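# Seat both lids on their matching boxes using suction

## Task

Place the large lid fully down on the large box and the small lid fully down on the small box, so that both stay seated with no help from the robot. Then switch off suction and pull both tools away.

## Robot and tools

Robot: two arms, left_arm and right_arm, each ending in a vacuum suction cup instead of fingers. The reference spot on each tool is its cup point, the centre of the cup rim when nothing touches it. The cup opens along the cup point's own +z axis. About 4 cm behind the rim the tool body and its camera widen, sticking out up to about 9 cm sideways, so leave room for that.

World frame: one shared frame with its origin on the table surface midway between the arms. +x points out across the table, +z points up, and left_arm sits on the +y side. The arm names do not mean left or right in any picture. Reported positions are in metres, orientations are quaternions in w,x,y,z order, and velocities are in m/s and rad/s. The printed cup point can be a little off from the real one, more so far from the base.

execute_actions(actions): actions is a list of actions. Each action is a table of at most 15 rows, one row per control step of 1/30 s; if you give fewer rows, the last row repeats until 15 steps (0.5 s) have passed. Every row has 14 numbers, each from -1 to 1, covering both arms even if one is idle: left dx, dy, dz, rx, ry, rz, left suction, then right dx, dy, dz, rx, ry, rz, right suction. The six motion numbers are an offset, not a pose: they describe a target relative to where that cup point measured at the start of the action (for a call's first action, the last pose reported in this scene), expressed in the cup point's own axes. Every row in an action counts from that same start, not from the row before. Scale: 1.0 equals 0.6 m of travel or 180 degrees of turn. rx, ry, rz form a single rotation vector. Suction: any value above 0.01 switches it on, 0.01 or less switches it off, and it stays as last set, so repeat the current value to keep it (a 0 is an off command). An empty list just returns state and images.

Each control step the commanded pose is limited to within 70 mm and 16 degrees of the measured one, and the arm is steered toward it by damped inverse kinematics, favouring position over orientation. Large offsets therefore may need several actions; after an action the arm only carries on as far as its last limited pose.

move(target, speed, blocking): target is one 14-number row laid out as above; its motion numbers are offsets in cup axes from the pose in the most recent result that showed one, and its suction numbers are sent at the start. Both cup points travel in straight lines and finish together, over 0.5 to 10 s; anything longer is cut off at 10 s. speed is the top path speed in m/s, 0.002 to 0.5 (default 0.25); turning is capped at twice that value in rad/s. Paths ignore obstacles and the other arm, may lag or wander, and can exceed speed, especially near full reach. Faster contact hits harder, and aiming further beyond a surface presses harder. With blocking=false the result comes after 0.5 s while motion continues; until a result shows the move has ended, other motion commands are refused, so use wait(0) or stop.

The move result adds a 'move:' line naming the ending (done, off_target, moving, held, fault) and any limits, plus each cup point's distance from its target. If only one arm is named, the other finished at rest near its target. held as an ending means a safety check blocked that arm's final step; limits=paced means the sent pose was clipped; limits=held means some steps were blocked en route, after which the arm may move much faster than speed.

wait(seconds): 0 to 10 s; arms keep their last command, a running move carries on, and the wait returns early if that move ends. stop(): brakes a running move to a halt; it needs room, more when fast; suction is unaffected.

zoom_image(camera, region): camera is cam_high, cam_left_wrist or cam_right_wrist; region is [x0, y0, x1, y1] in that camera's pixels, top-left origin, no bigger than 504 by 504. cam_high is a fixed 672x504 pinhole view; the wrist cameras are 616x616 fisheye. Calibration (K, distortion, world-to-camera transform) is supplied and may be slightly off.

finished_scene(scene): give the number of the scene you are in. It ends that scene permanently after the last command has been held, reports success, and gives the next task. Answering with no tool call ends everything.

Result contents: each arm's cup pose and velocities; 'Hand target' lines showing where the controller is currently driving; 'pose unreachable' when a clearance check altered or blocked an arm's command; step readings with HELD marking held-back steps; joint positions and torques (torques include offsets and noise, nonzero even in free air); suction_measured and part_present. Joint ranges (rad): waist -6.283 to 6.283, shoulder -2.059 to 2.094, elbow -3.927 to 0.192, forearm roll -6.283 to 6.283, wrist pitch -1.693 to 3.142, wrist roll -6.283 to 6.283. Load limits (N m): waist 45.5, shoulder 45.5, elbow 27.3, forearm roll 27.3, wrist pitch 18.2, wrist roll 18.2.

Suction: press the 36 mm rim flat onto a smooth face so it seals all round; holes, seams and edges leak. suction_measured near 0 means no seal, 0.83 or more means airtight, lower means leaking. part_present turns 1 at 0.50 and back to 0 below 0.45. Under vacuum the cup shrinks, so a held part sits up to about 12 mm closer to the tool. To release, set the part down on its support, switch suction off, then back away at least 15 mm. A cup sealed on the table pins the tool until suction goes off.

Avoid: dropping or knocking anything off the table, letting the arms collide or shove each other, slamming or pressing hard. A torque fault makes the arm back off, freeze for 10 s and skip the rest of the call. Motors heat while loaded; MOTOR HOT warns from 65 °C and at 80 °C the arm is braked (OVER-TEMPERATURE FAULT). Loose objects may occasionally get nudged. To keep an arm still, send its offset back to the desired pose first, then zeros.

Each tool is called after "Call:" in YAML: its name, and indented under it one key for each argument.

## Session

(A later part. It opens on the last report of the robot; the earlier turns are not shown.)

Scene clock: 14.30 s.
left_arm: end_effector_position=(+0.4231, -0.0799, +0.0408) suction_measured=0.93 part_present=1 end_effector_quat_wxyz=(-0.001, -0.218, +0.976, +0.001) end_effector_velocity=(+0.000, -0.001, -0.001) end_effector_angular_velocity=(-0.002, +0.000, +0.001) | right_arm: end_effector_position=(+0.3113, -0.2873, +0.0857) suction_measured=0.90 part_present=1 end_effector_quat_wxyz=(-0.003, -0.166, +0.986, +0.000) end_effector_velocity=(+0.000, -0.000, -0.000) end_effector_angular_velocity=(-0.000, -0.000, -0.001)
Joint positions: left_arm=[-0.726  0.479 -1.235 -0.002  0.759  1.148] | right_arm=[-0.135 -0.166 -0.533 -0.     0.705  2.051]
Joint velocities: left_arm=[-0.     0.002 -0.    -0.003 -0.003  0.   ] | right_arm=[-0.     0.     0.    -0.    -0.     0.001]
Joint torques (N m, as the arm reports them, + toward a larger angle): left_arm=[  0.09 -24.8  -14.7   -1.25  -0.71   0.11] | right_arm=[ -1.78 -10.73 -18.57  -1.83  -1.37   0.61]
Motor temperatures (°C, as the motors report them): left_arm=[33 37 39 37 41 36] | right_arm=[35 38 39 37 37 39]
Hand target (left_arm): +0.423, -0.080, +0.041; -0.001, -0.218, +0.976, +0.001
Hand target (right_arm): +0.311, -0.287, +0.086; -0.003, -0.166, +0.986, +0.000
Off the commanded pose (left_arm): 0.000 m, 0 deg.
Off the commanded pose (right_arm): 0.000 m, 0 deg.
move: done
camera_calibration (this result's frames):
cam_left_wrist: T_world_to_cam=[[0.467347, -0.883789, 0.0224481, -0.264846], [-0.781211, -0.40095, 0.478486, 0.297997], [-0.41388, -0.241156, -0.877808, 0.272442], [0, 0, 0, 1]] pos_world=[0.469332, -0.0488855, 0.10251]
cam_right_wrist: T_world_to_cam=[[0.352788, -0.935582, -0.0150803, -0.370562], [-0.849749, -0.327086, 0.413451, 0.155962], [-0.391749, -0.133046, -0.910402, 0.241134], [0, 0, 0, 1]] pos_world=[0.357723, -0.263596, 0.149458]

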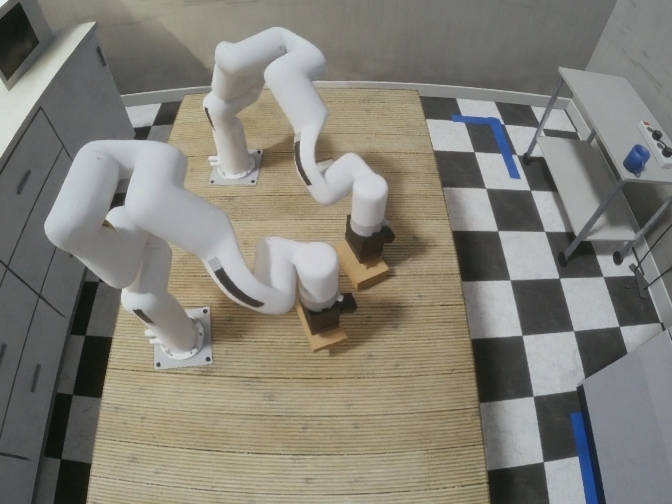

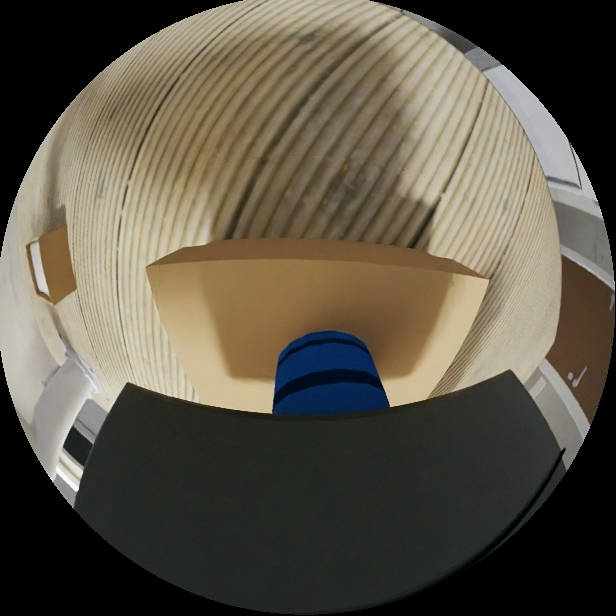

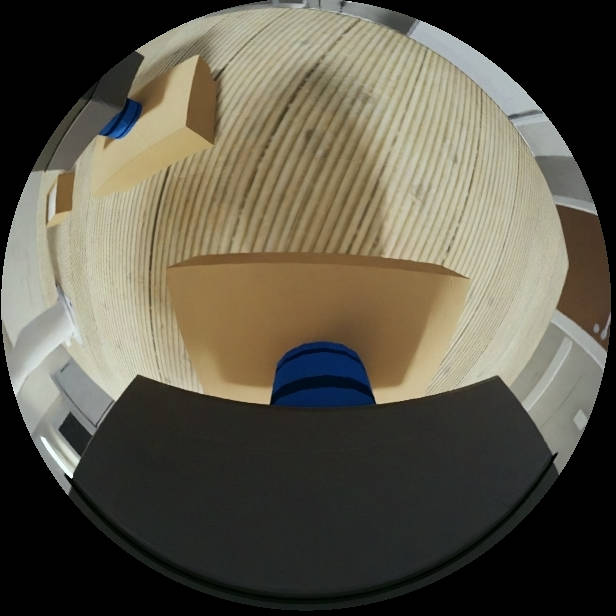

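Call:
execute_actions:
  actions:
    - [[0,0,0.0005,0,0,0,1,0,0,0,0,0,0,1],[0,0,0.001,0,0,0,1,0,0,0,0,0,0,1],[0,0,0.0015,0,0,0,1,0,0,0,0,0,0,1],[0,0,0.002,0,0,0,1,0,0,0,0,0,0,1],[0,0,0.0025,0,0,0,1,0,0,0,0,0,0,1],[0,0,0.003,0,0,0,1,0,0,0,0,0,0,1],[0,0,0.0035,0,0,0,1,0,0,0,0,0,0,1],[0,0,0.0035,0,0,0,1,0,0,0,0,0,0,1],[0,0,0.0035,0,0,0,1,0,0,0,0,0,0,1],[0,0,0.0035,0,0,0,1,0,0,0,0,0,0,1],[0,0,0.0035,0,0,0,0,0,0,0,0,0,0,1]]

Scene clock: 15.03 s.
left_arm: end_effector_position=(+0.4246, -0.0814, +0.0415) suction_measured=0.01 part_present=0 end_effector_quat_wxyz=(+0.000, -0.218, +0.976, -0.002) end_effector_velocity=(+0.013, -0.013, +0.023) end_effector_angular_velocity=(-0.038, -0.038, +0.000) | right_arm: end_effector_position=(+0.3113, -0.2873, +0.0857) suction_measured=0.90 part_present=1 end_effector_quat_wxyz=(-0.003, -0.166, +0.986, +0.000) end_effector_velocity=(+0.000, +0.000, +0.000) end_effector_angular_velocity=(-0.000, -0.001, +0.001)
Joint positions: left_arm=[-0.726  0.48  -1.238 -0.002  0.754  1.148] | right_arm=[-0.135 -0.166 -0.533 -0.     0.705  2.051]
Joint velocities: left_arm=[-0.001 -0.022 -0.029 -0.    -0.003 -0.   ] | right_arm=[ 0.001 -0.    -0.001 -0.    -0.    -0.   ]
Joint torques (N m, as the arm reports them, + toward a larger angle): left_arm=[  0.61 -17.15 -10.24  -1.01  -0.64   0.  ] | right_arm=[ -1.56 -10.67 -18.55  -1.93  -1.31   0.62]
Motor temperatures (°C, as the motors report them): left_arm=[33 37 39 37 41 36] | right_arm=[35 38 39 37 37 39]
Hand target (left_arm): +0.423, -0.080, +0.039; -0.001, -0.218, +0.976, +0.001
Hand target (right_arm): +0.311, -0.287, +0.086; -0.003, -0.166, +0.986, +0.000
Off the commanded pose (left_arm): 0.004 m, 0 deg.
Off the commanded pose (right_arm): 0.000 m, 0 deg.
Step readings (end_effector_position):
0: left_arm (+0.4231, -0.0799, +0.0407) | right_arm (+0.3113, -0.2873, +0.0857)
1: left_arm (+0.4231, -0.0799, +0.0407) | right_arm (+0.3113, -0.2873, +0.0857)
2: left_arm (+0.4231, -0.0799, +0.0407) | right_arm (+0.3113, -0.2873, +0.0857)
4: left_arm (+0.4231, -0.0799, +0.0405) | right_arm (+0.3113, -0.2873, +0.0857)
8: left_arm (+0.4231, -0.0799, +0.0395) | right_arm (+0.3113, -0.2873, +0.0857)
15: end_effector_position above
camera_calibration (this result's frames):
cam_left_wrist: T_world_to_cam=[[0.467178, -0.883705, 0.0284533, -0.267096], [-0.7834, -0.398802, 0.476699, 0.29941], [-0.409914, -0.244993, -0.878606, 0.271396], [0, 0, 0, 1]] pos_world=[0.470588, -0.0501386, 0.103322]
cam_right_wrist: T_world_to_cam=[[0.352788, -0.935582, -0.0150804, -0.370562], [-0.849749, -0.327086, 0.413451, 0.155962], [-0.39175, -0.133046, -0.910402, 0.241134], [0, 0, 0, 1]] pos_world=[0.357723, -0.263596, 0.149458]

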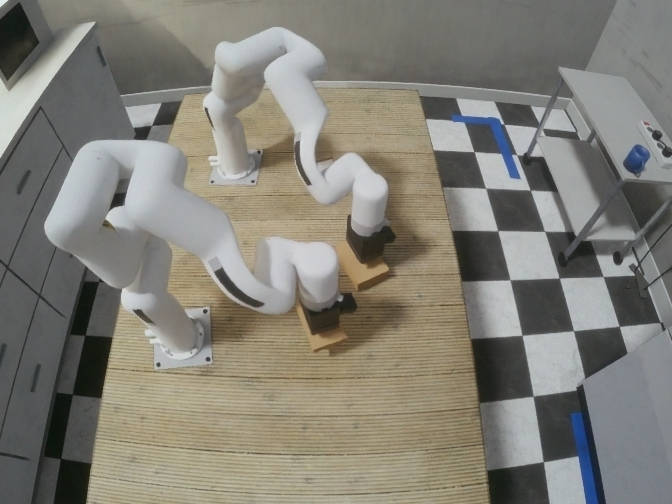

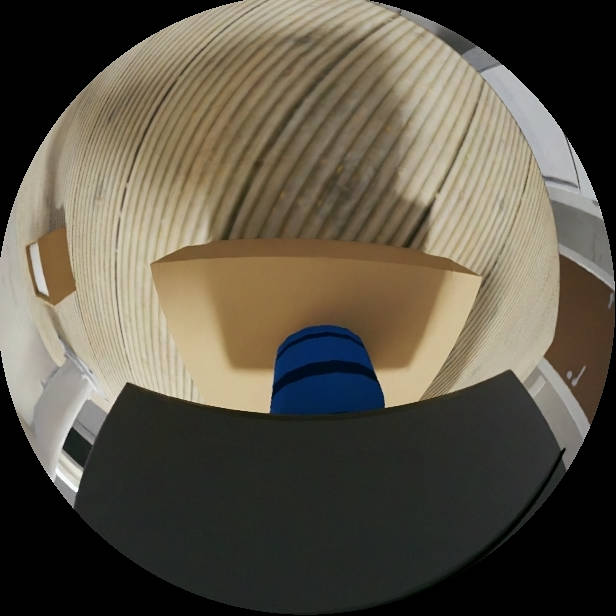

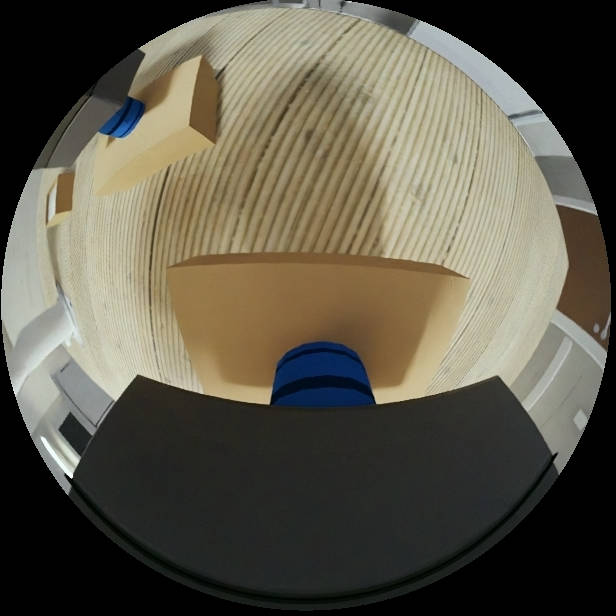

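Call:
move:
  target: [0,0,-0.08,0,0,0,0,0,0,0,0,0,0,1]
  speed: 0.15

Call:
move:
  target: [-0.2,0.974,-0.08,0,0,0,0,-0.2925,0.8163,0.018,0,0,0,1]
  speed: 0.3

Call:
zoom_image:
  camera: "cam_right_wrist"
  region: [160, 190, 270, 280]

Call:
zoom_image:
  camera: "cam_right_wrist"
  region: [370, 200, 480, 290]

Scene clock: 18.40 s.
left_arm: end_effector_position=(+0.4241, -0.0810, +0.0887) suction_measured=0.00 part_present=0 end_effector_quat_wxyz=(+0.000, -0.217, +0.976, -0.001) end_effector_velocity=(+0.002, -0.002, +0.006) end_effector_angular_velocity=(-0.005, -0.007, +0.002) | right_arm: end_effector_position=(+0.3113, -0.2873, +0.0857) suction_measured=0.90 part_present=1 end_effector_quat_wxyz=(-0.003, -0.166, +0.986, +0.000) end_effector_velocity=(+0.000, -0.000, -0.000) end_effector_angular_velocity=(-0.001, -0.000, +0.002)
Joint positions: left_arm=[-0.726  0.395 -1.263 -0.002  0.865  1.148] | right_arm=[-0.135 -0.166 -0.533 -0.     0.705  2.051]
Joint velocities: left_arm=[ 0.001 -0.006 -0.006  0.001  0.004 -0.002] | right_arm=[-0.     0.    -0.    -0.002 -0.001 -0.001]
Joint torques (N m, as the arm reports them, + toward a larger angle): left_arm=[  0.36 -23.7  -15.54  -1.36  -0.9    0.  ] | right_arm=[ -1.52 -10.69 -18.51  -1.78  -1.34   0.59]
Motor temperatures (°C, as the motors report them): left_arm=[33 37 39 37 41 36] | right_arm=[35 38 40 37 37 39]
Hand target (left_arm): +0.424, -0.081, +0.090; +0.000, -0.217, +0.976, -0.002
Hand target (right_arm): +0.311, -0.287, +0.086; -0.003, -0.166, +0.986, +0.000
Off the commanded pose (left_arm): 0.001 m, 0 deg.
Off the commanded pose (right_arm): 0.000 m, 0 deg.
move: done
camera_calibration (this result's frames):
cam_left_wrist: T_world_to_cam=[[0.467067, -0.883805, 0.027153, -0.267697], [-0.782933, -0.399097, 0.477219, 0.2764], [-0.410931, -0.244152, -0.878365, 0.313287], [0, 0, 0, 1]] pos_world=[0.470174, -0.0497921, 0.150546]
cam_right_wrist: T_world_to_cam=[[0.352788, -0.935582, -0.0150804, -0.370562], [-0.849749, -0.327086, 0.413451, 0.155962], [-0.39175, -0.133046, -0.910402, 0.241134], [0, 0, 0, 1]] pos_world=[0.357723, -0.263596, 0.149458]

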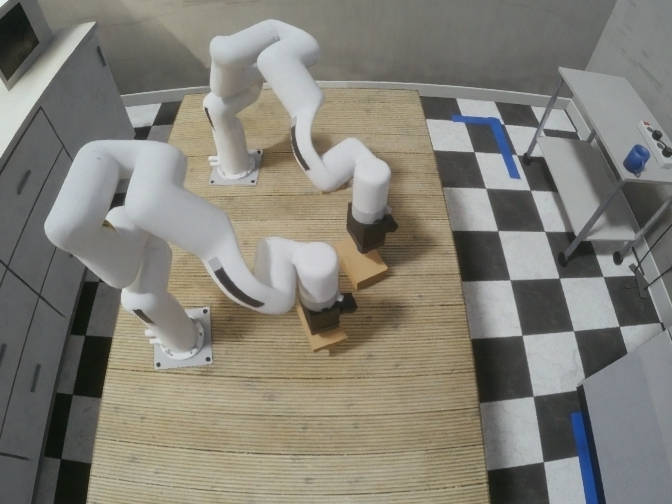

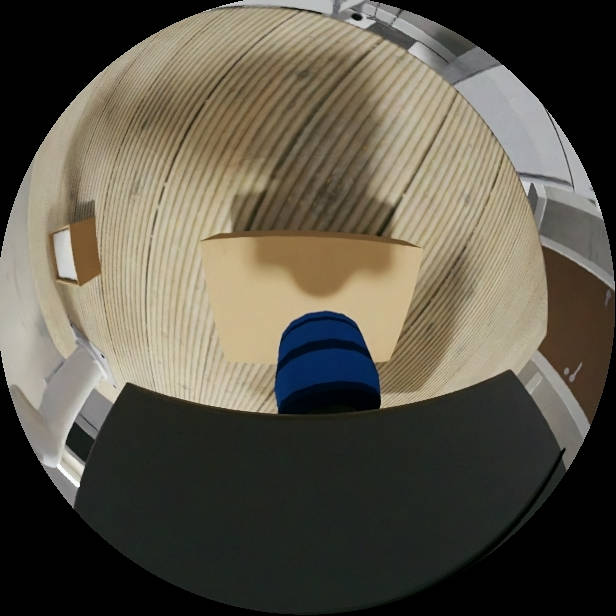

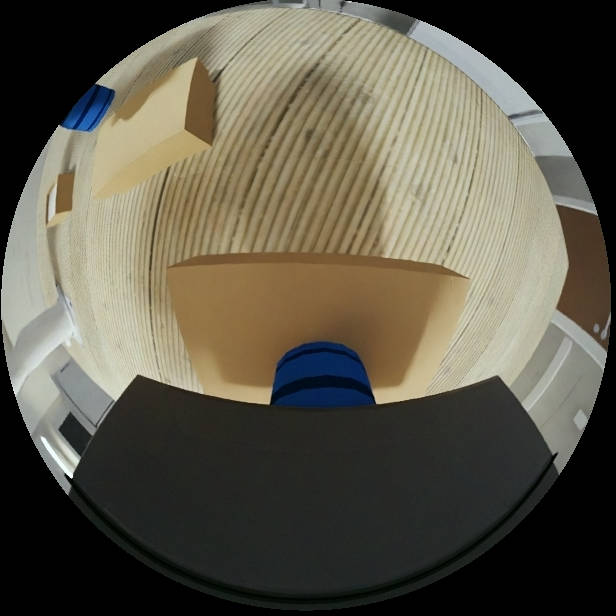

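Scene clock: 21.07 s.
left_arm: end_effector_position=(+0.2850, +0.4990, +0.1351) suction_measured=0.00 part_present=0 end_effector_quat_wxyz=(+0.001, -0.217, +0.976, -0.003) end_effector_velocity=(-0.000, +0.002, +0.000) end_effector_angular_velocity=(-0.002, +0.001, -0.000) | right_arm: end_effector_position=(+0.3182, +0.2314, +0.0745) suction_measured=0.90 part_present=1 end_effector_quat_wxyz=(-0.002, -0.166, +0.986, -0.002) end_effector_velocity=(+0.000, +0.002, +0.000) end_effector_angular_velocity=(-0.008, +0.003, +0.002)
Joint positions: left_arm=[ 0.715 -0.426 -0.465 -0.008  0.893  2.593] | right_arm=[ 0.801  0.754 -1.799  0.     1.051  2.987]
Joint velocities: left_arm=[ 0.006  0.006 -0.005 -0.001  0.001  0.007] | right_arm=[ 0.002  0.014 -0.027 -0.002  0.021  0.001]
Joint torques (N m, as the arm reports them, + toward a larger angle): left_arm=[  0.05  -8.7  -15.44  -0.96  -0.6   -0.1 ] | right_arm=[ -1.77 -24.5  -21.28  -1.93  -1.3    0.61]
Motor temperatures (°C, as the motors report them): left_arm=[33 37 39 37 41 36] | right_arm=[35 38 40 37 37 39]
Hand target (left_arm): +0.285, +0.499, +0.135; +0.001, -0.217, +0.976, -0.003
Hand target (right_arm): +0.318, +0.232, +0.074; -0.002, -0.166, +0.986, -0.002
Off the commanded pose (left_arm): 0.000 m, 0 deg.
Off the commanded pose (right_arm): 0.002 m, 0 deg.
move: done
camera_calibration (this result's frames):
cam_left_wrist: T_world_to_cam=[[0.466624, -0.883923, 0.0307091, 0.308335], [-0.783924, -0.397258, 0.477127, 0.376264], [-0.409544, -0.246712, -0.878298, 0.439297], [0, 0, 0, 1]] pos_world=[0.330997, 0.530398, 0.19684]
cam_right_wrist: T_world_to_cam=[[0.352682, -0.935688, -0.0101287, 0.111777], [-0.851067, -0.325248, 0.412188, 0.336201], [-0.388974, -0.136751, -0.911043, 0.30267], [0, 0, 0, 1]] pos_world=[0.364438, 0.255328, 0.138299]

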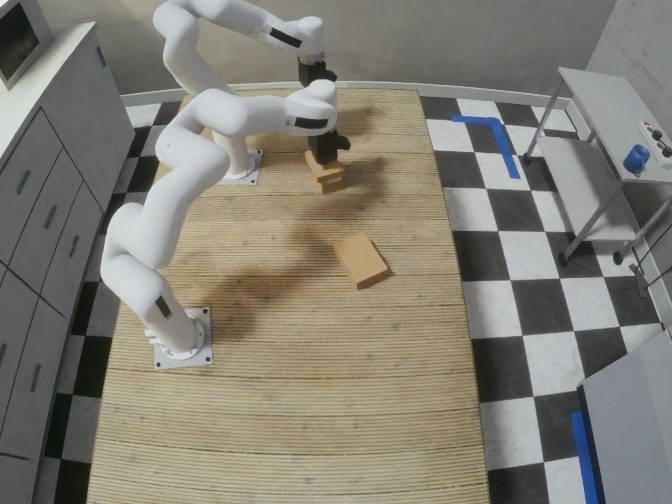

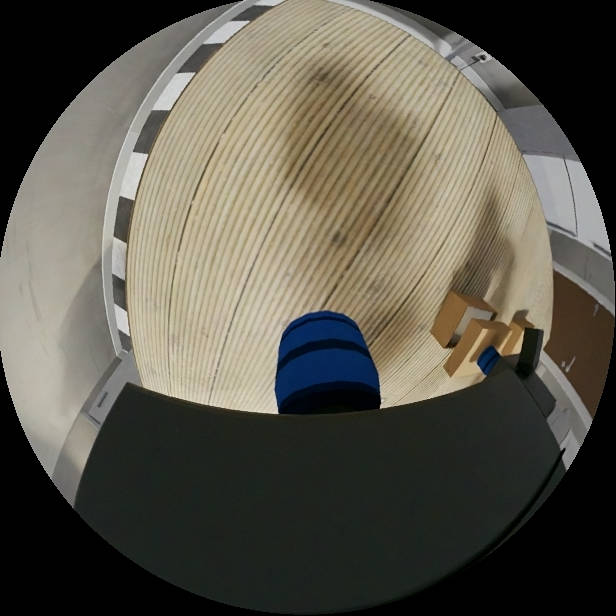

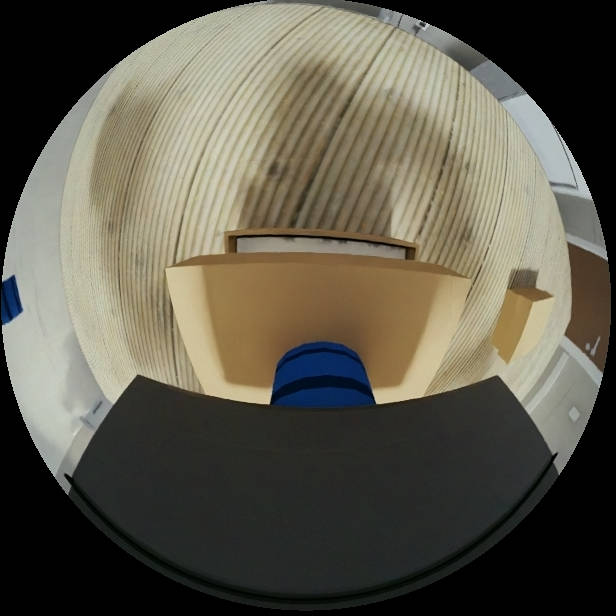

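Region (160, 190, 270, 280) of cam_right_wrist's 616x616 image, scaled by 4.582, with more detail than that image has; it fills the top 412 rows of this view, and the rest is white.

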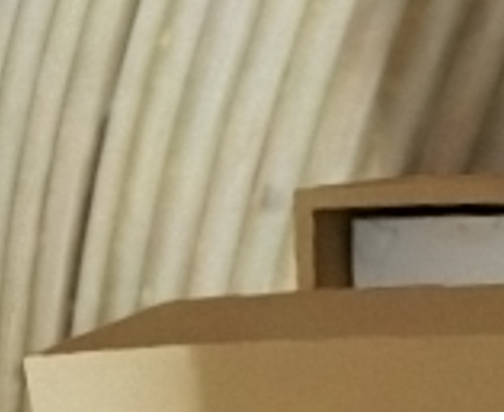

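Region (370, 200, 480, 290) of cam_right_wrist's 616x616 image, scaled by 4.582, with more detail than that image has; it fills the top 412 rows of this view, and the rest is white.

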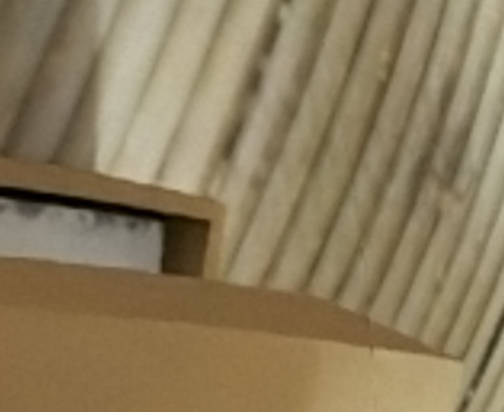

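Call:
move:
  target: [0,0,0,0,0,0,0,-0.005,-0.0018,0.027,0,0,0.0072,1]
  speed: 0.03

Call:
zoom_image:
  camera: "cam_right_wrist"
  region: [175, 220, 245, 276]

Call:
zoom_image:
  camera: "cam_right_wrist"
  region: [395, 230, 465, 286]

Scene clock: 23.33 s.
left_arm: end_effector_position=(+0.2850, +0.4990, +0.1351) suction_measured=0.00 part_present=0 end_effector_quat_wxyz=(+0.001, -0.217, +0.976, -0.003) end_effector_velocity=(+0.000, +0.000, +0.000) end_effector_angular_velocity=(+0.000, -0.000, +0.001) | right_arm: end_effector_position=(+0.3214, +0.2314, +0.0586) suction_measured=0.90 part_present=1 end_effector_quat_wxyz=(-0.002, -0.155, +0.988, -0.002) end_effector_velocity=(+0.000, +0.001, +0.001) end_effector_angular_velocity=(+0.004, -0.001, -0.003)
Joint positions: left_arm=[ 0.715 -0.426 -0.465 -0.008  0.893  2.593] | right_arm=[ 0.797  0.783 -1.8    0.     1.023  3.006]
Joint velocities: left_arm=[-0.     0.    -0.    -0.    -0.    -0.001] | right_arm=[ 0.     0.    -0.002  0.002 -0.003  0.002]
Joint torques (N m, as the arm reports them, + toward a larger angle): left_arm=[  0.57  -8.72 -15.37  -1.04  -0.55   0.18] | right_arm=[ -1.69 -24.66 -21.05  -1.9   -1.33   0.59]
Motor temperatures (°C, as the motors report them): left_arm=[33 37 40 37 41 36] | right_arm=[35 39 40 37 37 39]
Hand target (left_arm): +0.285, +0.499, +0.135; +0.001, -0.217, +0.976, -0.003
Hand target (right_arm): +0.321, +0.231, +0.058; -0.002, -0.155, +0.988, -0.002
Off the commanded pose (left_arm): 0.000 m, 0 deg.
Off the commanded pose (right_arm): 0.000 m, 0 deg.
move: done
camera_calibration (this result's frames):
cam_left_wrist: T_world_to_cam=[[0.466627, -0.883921, 0.030711, 0.308335], [-0.783923, -0.39726, 0.477127, 0.376265], [-0.409542, -0.246715, -0.878298, 0.439299], [0, 0, 0, 1]] pos_world=[0.330997, 0.530401, 0.19684]
cam_right_wrist: T_world_to_cam=[[0.331608, -0.943362, -0.0101976, 0.11905], [-0.858238, -0.306139, 0.411954, 0.343376], [-0.391743, -0.127855, -0.911148, 0.28822], [0, 0, 0, 1]] pos_world=[0.368129, 0.254279, 0.12237]

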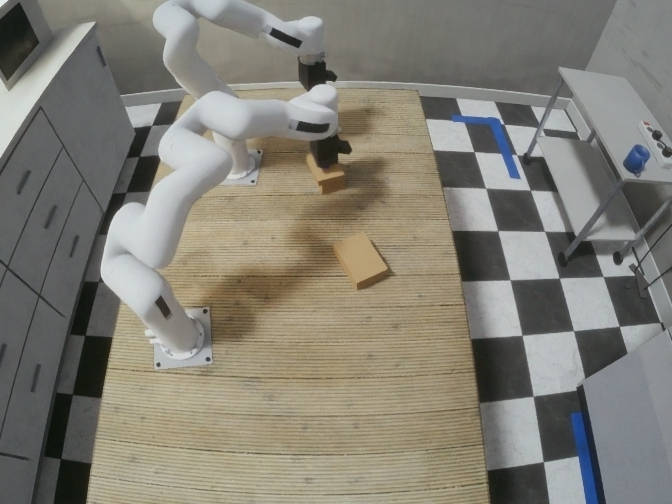

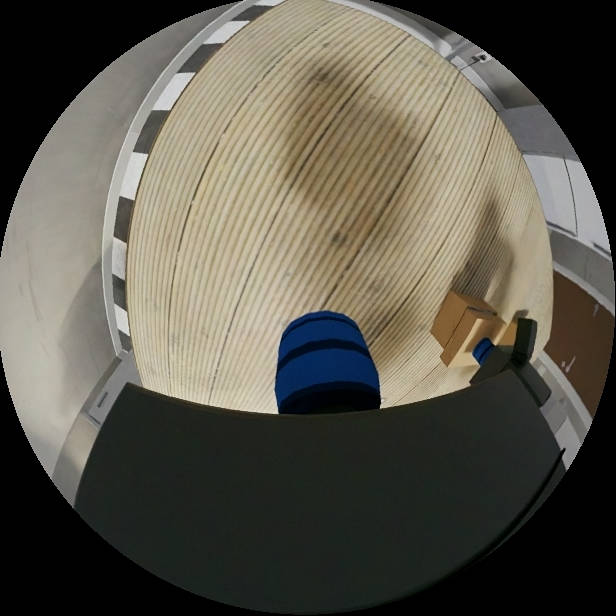

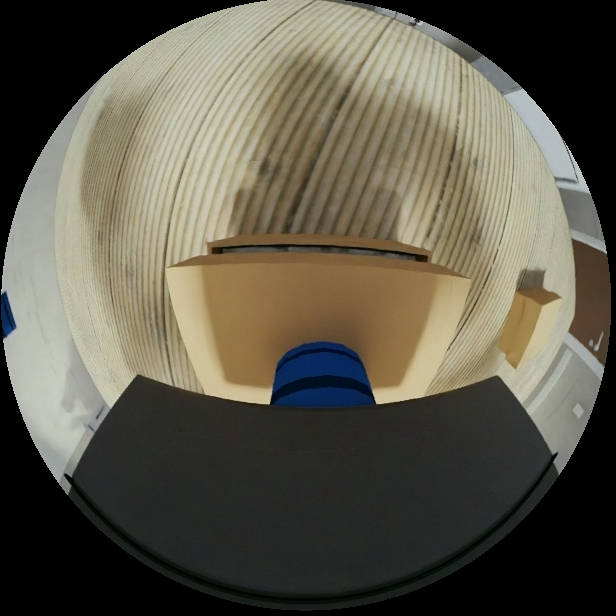

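Region (175, 220, 245, 276) of cam_right_wrist's 616x616 image, scaled by 7.200, with more detail than that image has; it fills the top 403 rows of this view, and the rest is white.

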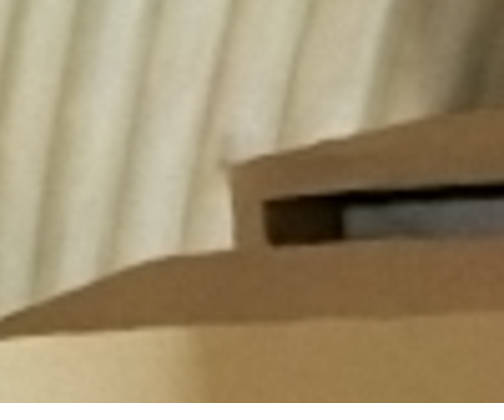

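Region (395, 230, 465, 286) of cam_right_wrist's 616x616 image, scaled by 7.200, with more detail than that image has; it fills the top 403 rows of this view, and the rest is white.

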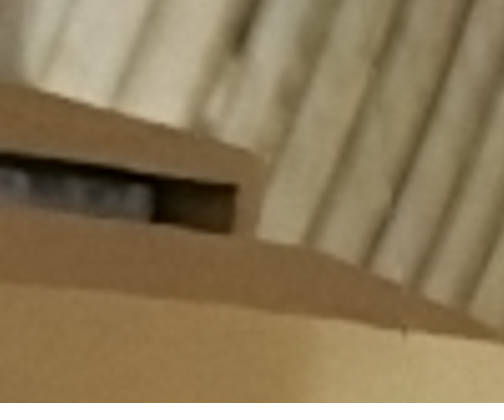

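Call:
move:
  target: [0,0,0,0,0,0,0,-0.0133,-0.0005,0,0,0,0,1]
  speed: 0.015

Call:
move:
  target: [0,0,0,0,0,0,0,0,0,0.017,0,0,0,1]
  speed: 0.012

Call:
zoom_image:
  camera: "cam_right_wrist"
  region: [160, 190, 270, 280]

Call:
zoom_image:
  camera: "cam_right_wrist"
  region: [370, 200, 480, 290]

Scene clock: 24.83 s.
left_arm: end_effector_position=(+0.2850, +0.4990, +0.1351) suction_measured=0.00 part_present=0 end_effector_quat_wxyz=(+0.001, -0.217, +0.976, -0.003) end_effector_velocity=(+0.000, -0.000, -0.000) end_effector_angular_velocity=(-0.001, +0.001, -0.001) | right_arm: end_effector_position=(+0.3289, +0.2335, +0.0585) suction_measured=0.90 part_present=1 end_effector_quat_wxyz=(-0.002, -0.155, +0.988, -0.002) end_effector_velocity=(+0.001, +0.001, +0.001) end_effector_angular_velocity=(+0.001, +0.000, +0.002)
Joint positions: left_arm=[ 0.715 -0.426 -0.465 -0.008  0.893  2.593] | right_arm=[ 0.79   0.808 -1.844  0.     1.041  2.998]
Joint velocities: left_arm=[-0.001  0.001 -0.    -0.     0.     0.   ] | right_arm=[ 0.     0.004 -0.011  0.001  0.006 -0.003]
Joint torques (N m, as the arm reports them, + toward a larger angle): left_arm=[  0.38  -8.8  -15.35  -1.06  -0.71   0.16] | right_arm=[ -1.63 -25.02 -21.03  -1.92  -1.23   0.53]
Motor temperatures (°C, as the motors report them): left_arm=[33 37 40 37 41 36] | right_arm=[35 39 41 37 37 39]
Hand target (left_arm): +0.285, +0.499, +0.135; +0.001, -0.217, +0.976, -0.003
Hand target (right_arm): +0.329, +0.234, +0.059; -0.002, -0.155, +0.988, -0.002
Off the commanded pose (left_arm): 0.000 m, 0 deg.
Off the commanded pose (right_arm): 0.000 m, 0 deg.
move: done
camera_calibration (this result's frames):
cam_left_wrist: T_world_to_cam=[[0.466627, -0.883921, 0.0307111, 0.308335], [-0.783922, -0.39726, 0.477127, 0.376265], [-0.409542, -0.246715, -0.878298, 0.439299], [0, 0, 0, 1]] pos_world=[0.330997, 0.5304, 0.19684]
cam_right_wrist: T_world_to_cam=[[0.331591, -0.943367, -0.0102528, 0.118543], [-0.858236, -0.306145, 0.411953, 0.350514], [-0.391762, -0.127801, -0.911147, 0.291412], [0, 0, 0, 1]] pos_world=[0.375681, 0.25638, 0.122339]

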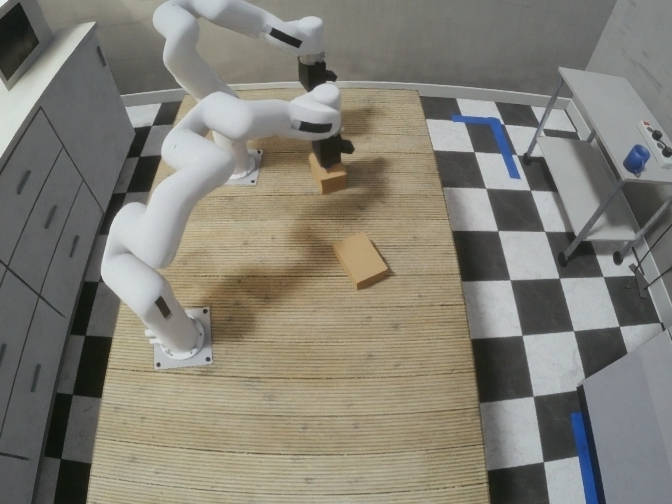

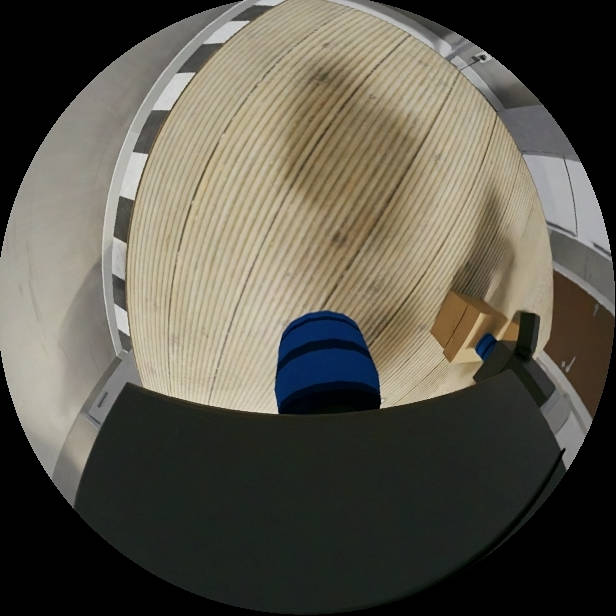

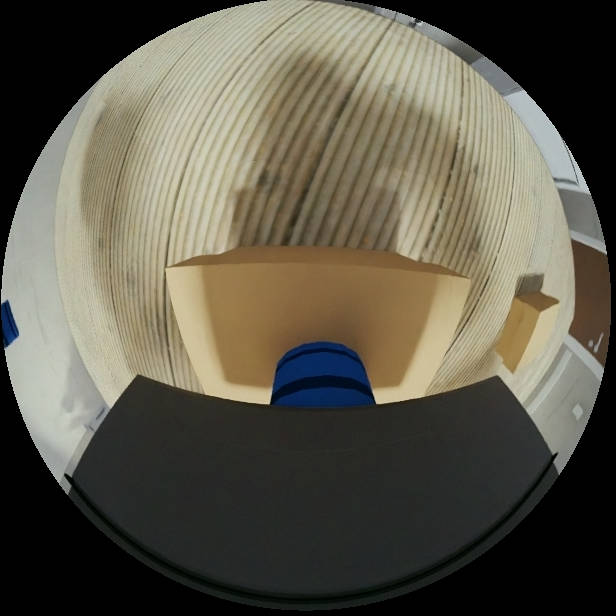

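Scene clock: 25.90 s.
left_arm: end_effector_position=(+0.2850, +0.4990, +0.1351) suction_measured=0.00 part_present=0 end_effector_quat_wxyz=(+0.001, -0.217, +0.976, -0.003) end_effector_velocity=(+0.000, +0.000, +0.000) end_effector_angular_velocity=(+0.000, -0.001, +0.003) | right_arm: end_effector_position=(+0.3289, +0.2334, +0.0484) suction_measured=0.90 part_present=1 end_effector_quat_wxyz=(-0.002, -0.155, +0.988, -0.002) end_effector_velocity=(+0.001, +0.001, -0.001) end_effector_angular_velocity=(+0.003, -0.001, -0.002)
Joint positions: left_arm=[ 0.715 -0.426 -0.465 -0.008  0.893  2.593] | right_arm=[ 0.79   0.822 -1.838  0.     1.021  2.998]
Joint velocities: left_arm=[ 0.001  0.    -0.001 -0.    -0.    -0.002] | right_arm=[-0.001  0.001  0.001  0.001 -0.004  0.001]
Joint torques (N m, as the arm reports them, + toward a larger angle): left_arm=[  0.48  -8.76 -15.62  -0.97  -0.61  -0.03] | right_arm=[ -1.49 -25.16 -21.14  -1.87  -1.22   0.59]
Motor temperatures (°C, as the motors report them): left_arm=[33 36 40 37 41 36] | right_arm=[35 39 41 37 37 39]
Hand target (left_arm): +0.285, +0.499, +0.135; +0.001, -0.217, +0.976, -0.003
Hand target (right_arm): +0.329, +0.233, +0.048; -0.002, -0.155, +0.988, -0.002
Off the commanded pose (left_arm): 0.000 m, 0 deg.
Off the commanded pose (right_arm): 0.000 m, 0 deg.
move: done
camera_calibration (this result's frames):
cam_left_wrist: T_world_to_cam=[[0.466627, -0.883921, 0.0307111, 0.308335], [-0.783922, -0.39726, 0.477127, 0.376265], [-0.409542, -0.246716, -0.878298, 0.439299], [0, 0, 0, 1]] pos_world=[0.330997, 0.5304, 0.19684]
cam_right_wrist: T_world_to_cam=[[0.331582, -0.943372, -0.0101534, 0.118398], [-0.858199, -0.30608, 0.412079, 0.354599], [-0.391852, -0.127924, -0.911091, 0.282242], [0, 0, 0, 1]] pos_world=[0.375655, 0.256335, 0.112228]

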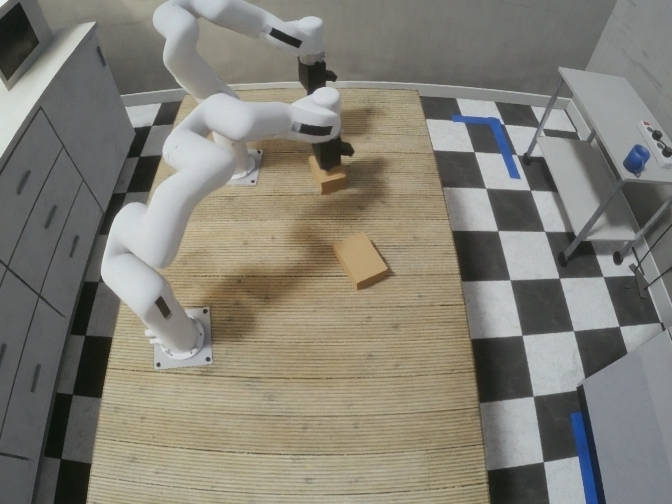

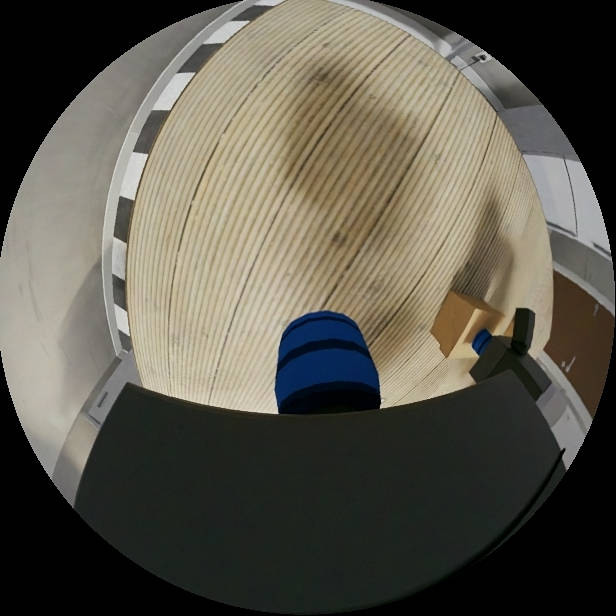

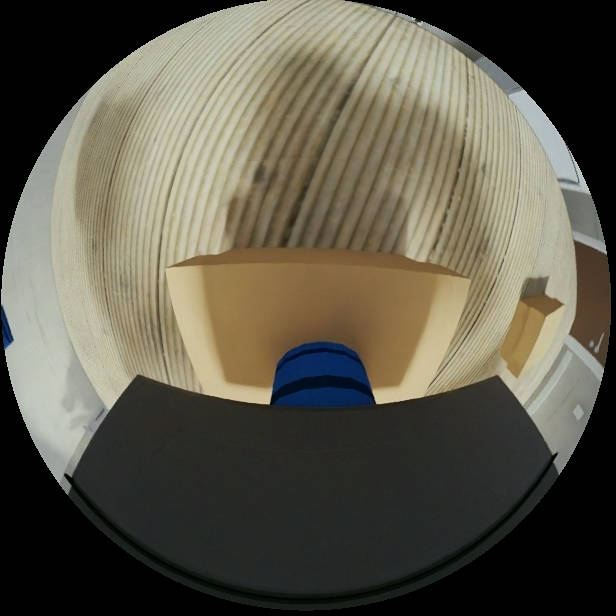

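Region (160, 190, 270, 280) of cam_right_wrist's 616x616 image, scaled by 4.582, with more detail than that image has; it fills the top 412 rows of this view, and the rest is white.

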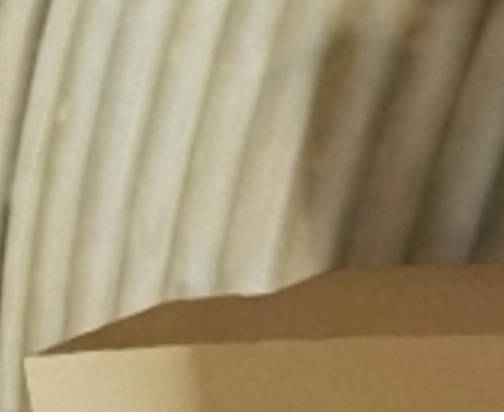

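Region (370, 200, 480, 290) of cam_right_wrist's 616x616 image, scaled by 4.582, with more detail than that image has; it fills the top 412 rows of this view, and the rest is white.

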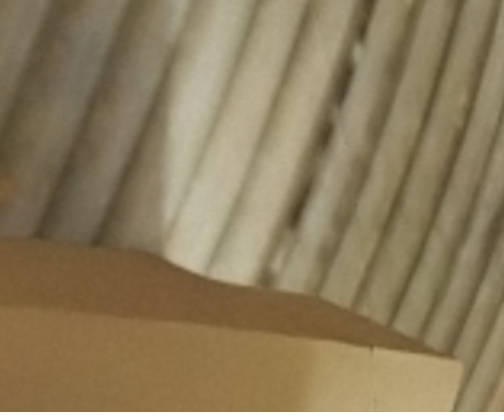

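Call:
move:
  target: [0,0,0,0,0,0,0,0,0,0.025,0,0,0,1]
  speed: 0.02

Scene clock: 27.07 s.
left_arm: end_effector_position=(+0.2850, +0.4990, +0.1351) suction_measured=0.00 part_present=0 end_effector_quat_wxyz=(+0.001, -0.217, +0.976, -0.003) end_effector_velocity=(+0.000, +0.000, +0.001) end_effector_angular_velocity=(+0.001, -0.001, +0.000) | right_arm: end_effector_position=(+0.3289, +0.2335, +0.0337) suction_measured=0.90 part_present=1 end_effector_quat_wxyz=(-0.002, -0.155, +0.988, -0.002) end_effector_velocity=(-0.001, +0.001, -0.001) end_effector_angular_velocity=(+0.001, -0.002, +0.003)
Joint positions: left_arm=[ 0.715 -0.426 -0.465 -0.008  0.893  2.593] | right_arm=[ 0.79   0.844 -1.832  0.     0.992  2.998]
Joint velocities: left_arm=[ 0.    -0.    -0.001  0.001  0.    -0.001] | right_arm=[ 0.002  0.002 -0.001 -0.001 -0.003 -0.   ]
Joint torques (N m, as the arm reports them, + toward a larger angle): left_arm=[  1.01  -9.13 -15.72  -1.18  -0.68   0.1 ] | right_arm=[ -1.71 -24.92 -20.73  -2.01  -1.27   0.56]
Motor temperatures (°C, as the motors report them): left_arm=[33 36 40 37 41 36] | right_arm=[35 39 41 37 37 39]
Hand target (left_arm): +0.285, +0.499, +0.135; +0.001, -0.217, +0.976, -0.003
Hand target (right_arm): +0.329, +0.233, +0.033; -0.002, -0.155, +0.988, -0.002
Off the commanded pose (left_arm): 0.000 m, 0 deg.
Off the commanded pose (right_arm): 0.000 m, 0 deg.
move: done
camera_calibration (this result's frames):
cam_left_wrist: T_world_to_cam=[[0.466627, -0.883921, 0.0307111, 0.308335], [-0.783922, -0.39726, 0.477127, 0.376265], [-0.409542, -0.246716, -0.878298, 0.439299], [0, 0, 0, 1]] pos_world=[0.330997, 0.5304, 0.19684]
cam_right_wrist: T_world_to_cam=[[0.331581, -0.943371, -0.0102968, 0.11829], [-0.858251, -0.306159, 0.411912, 0.360736], [-0.391738, -0.127745, -0.911165, 0.268759], [0, 0, 0, 1]] pos_world=[0.375662, 0.256366, 0.0975104]

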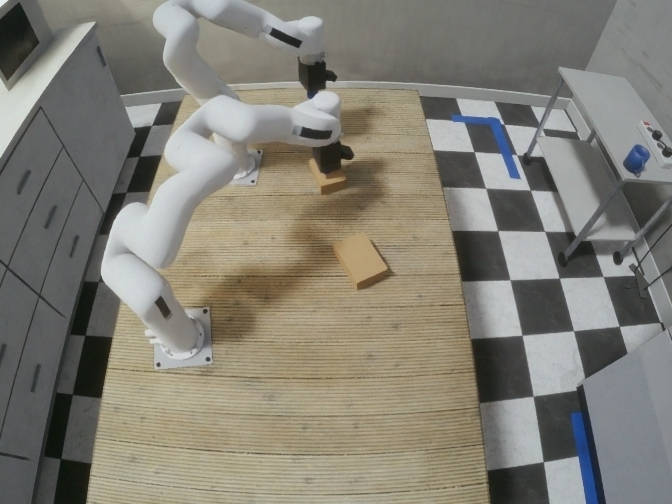

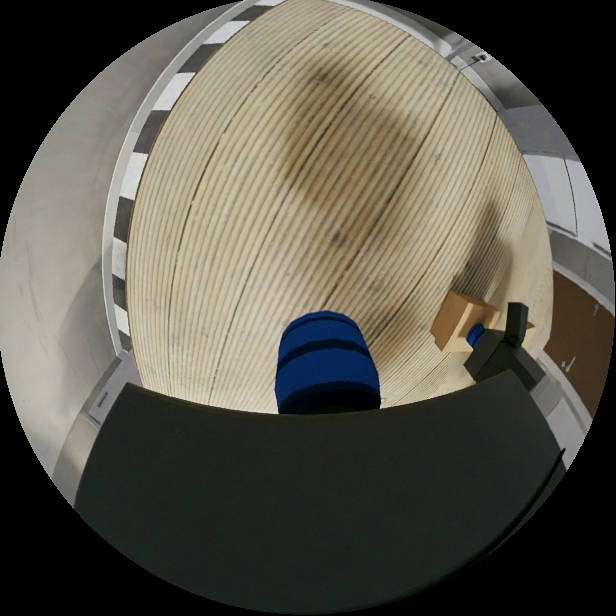

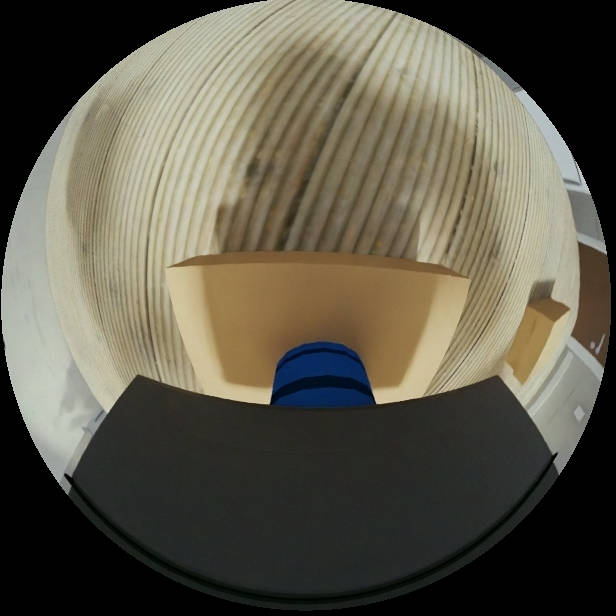

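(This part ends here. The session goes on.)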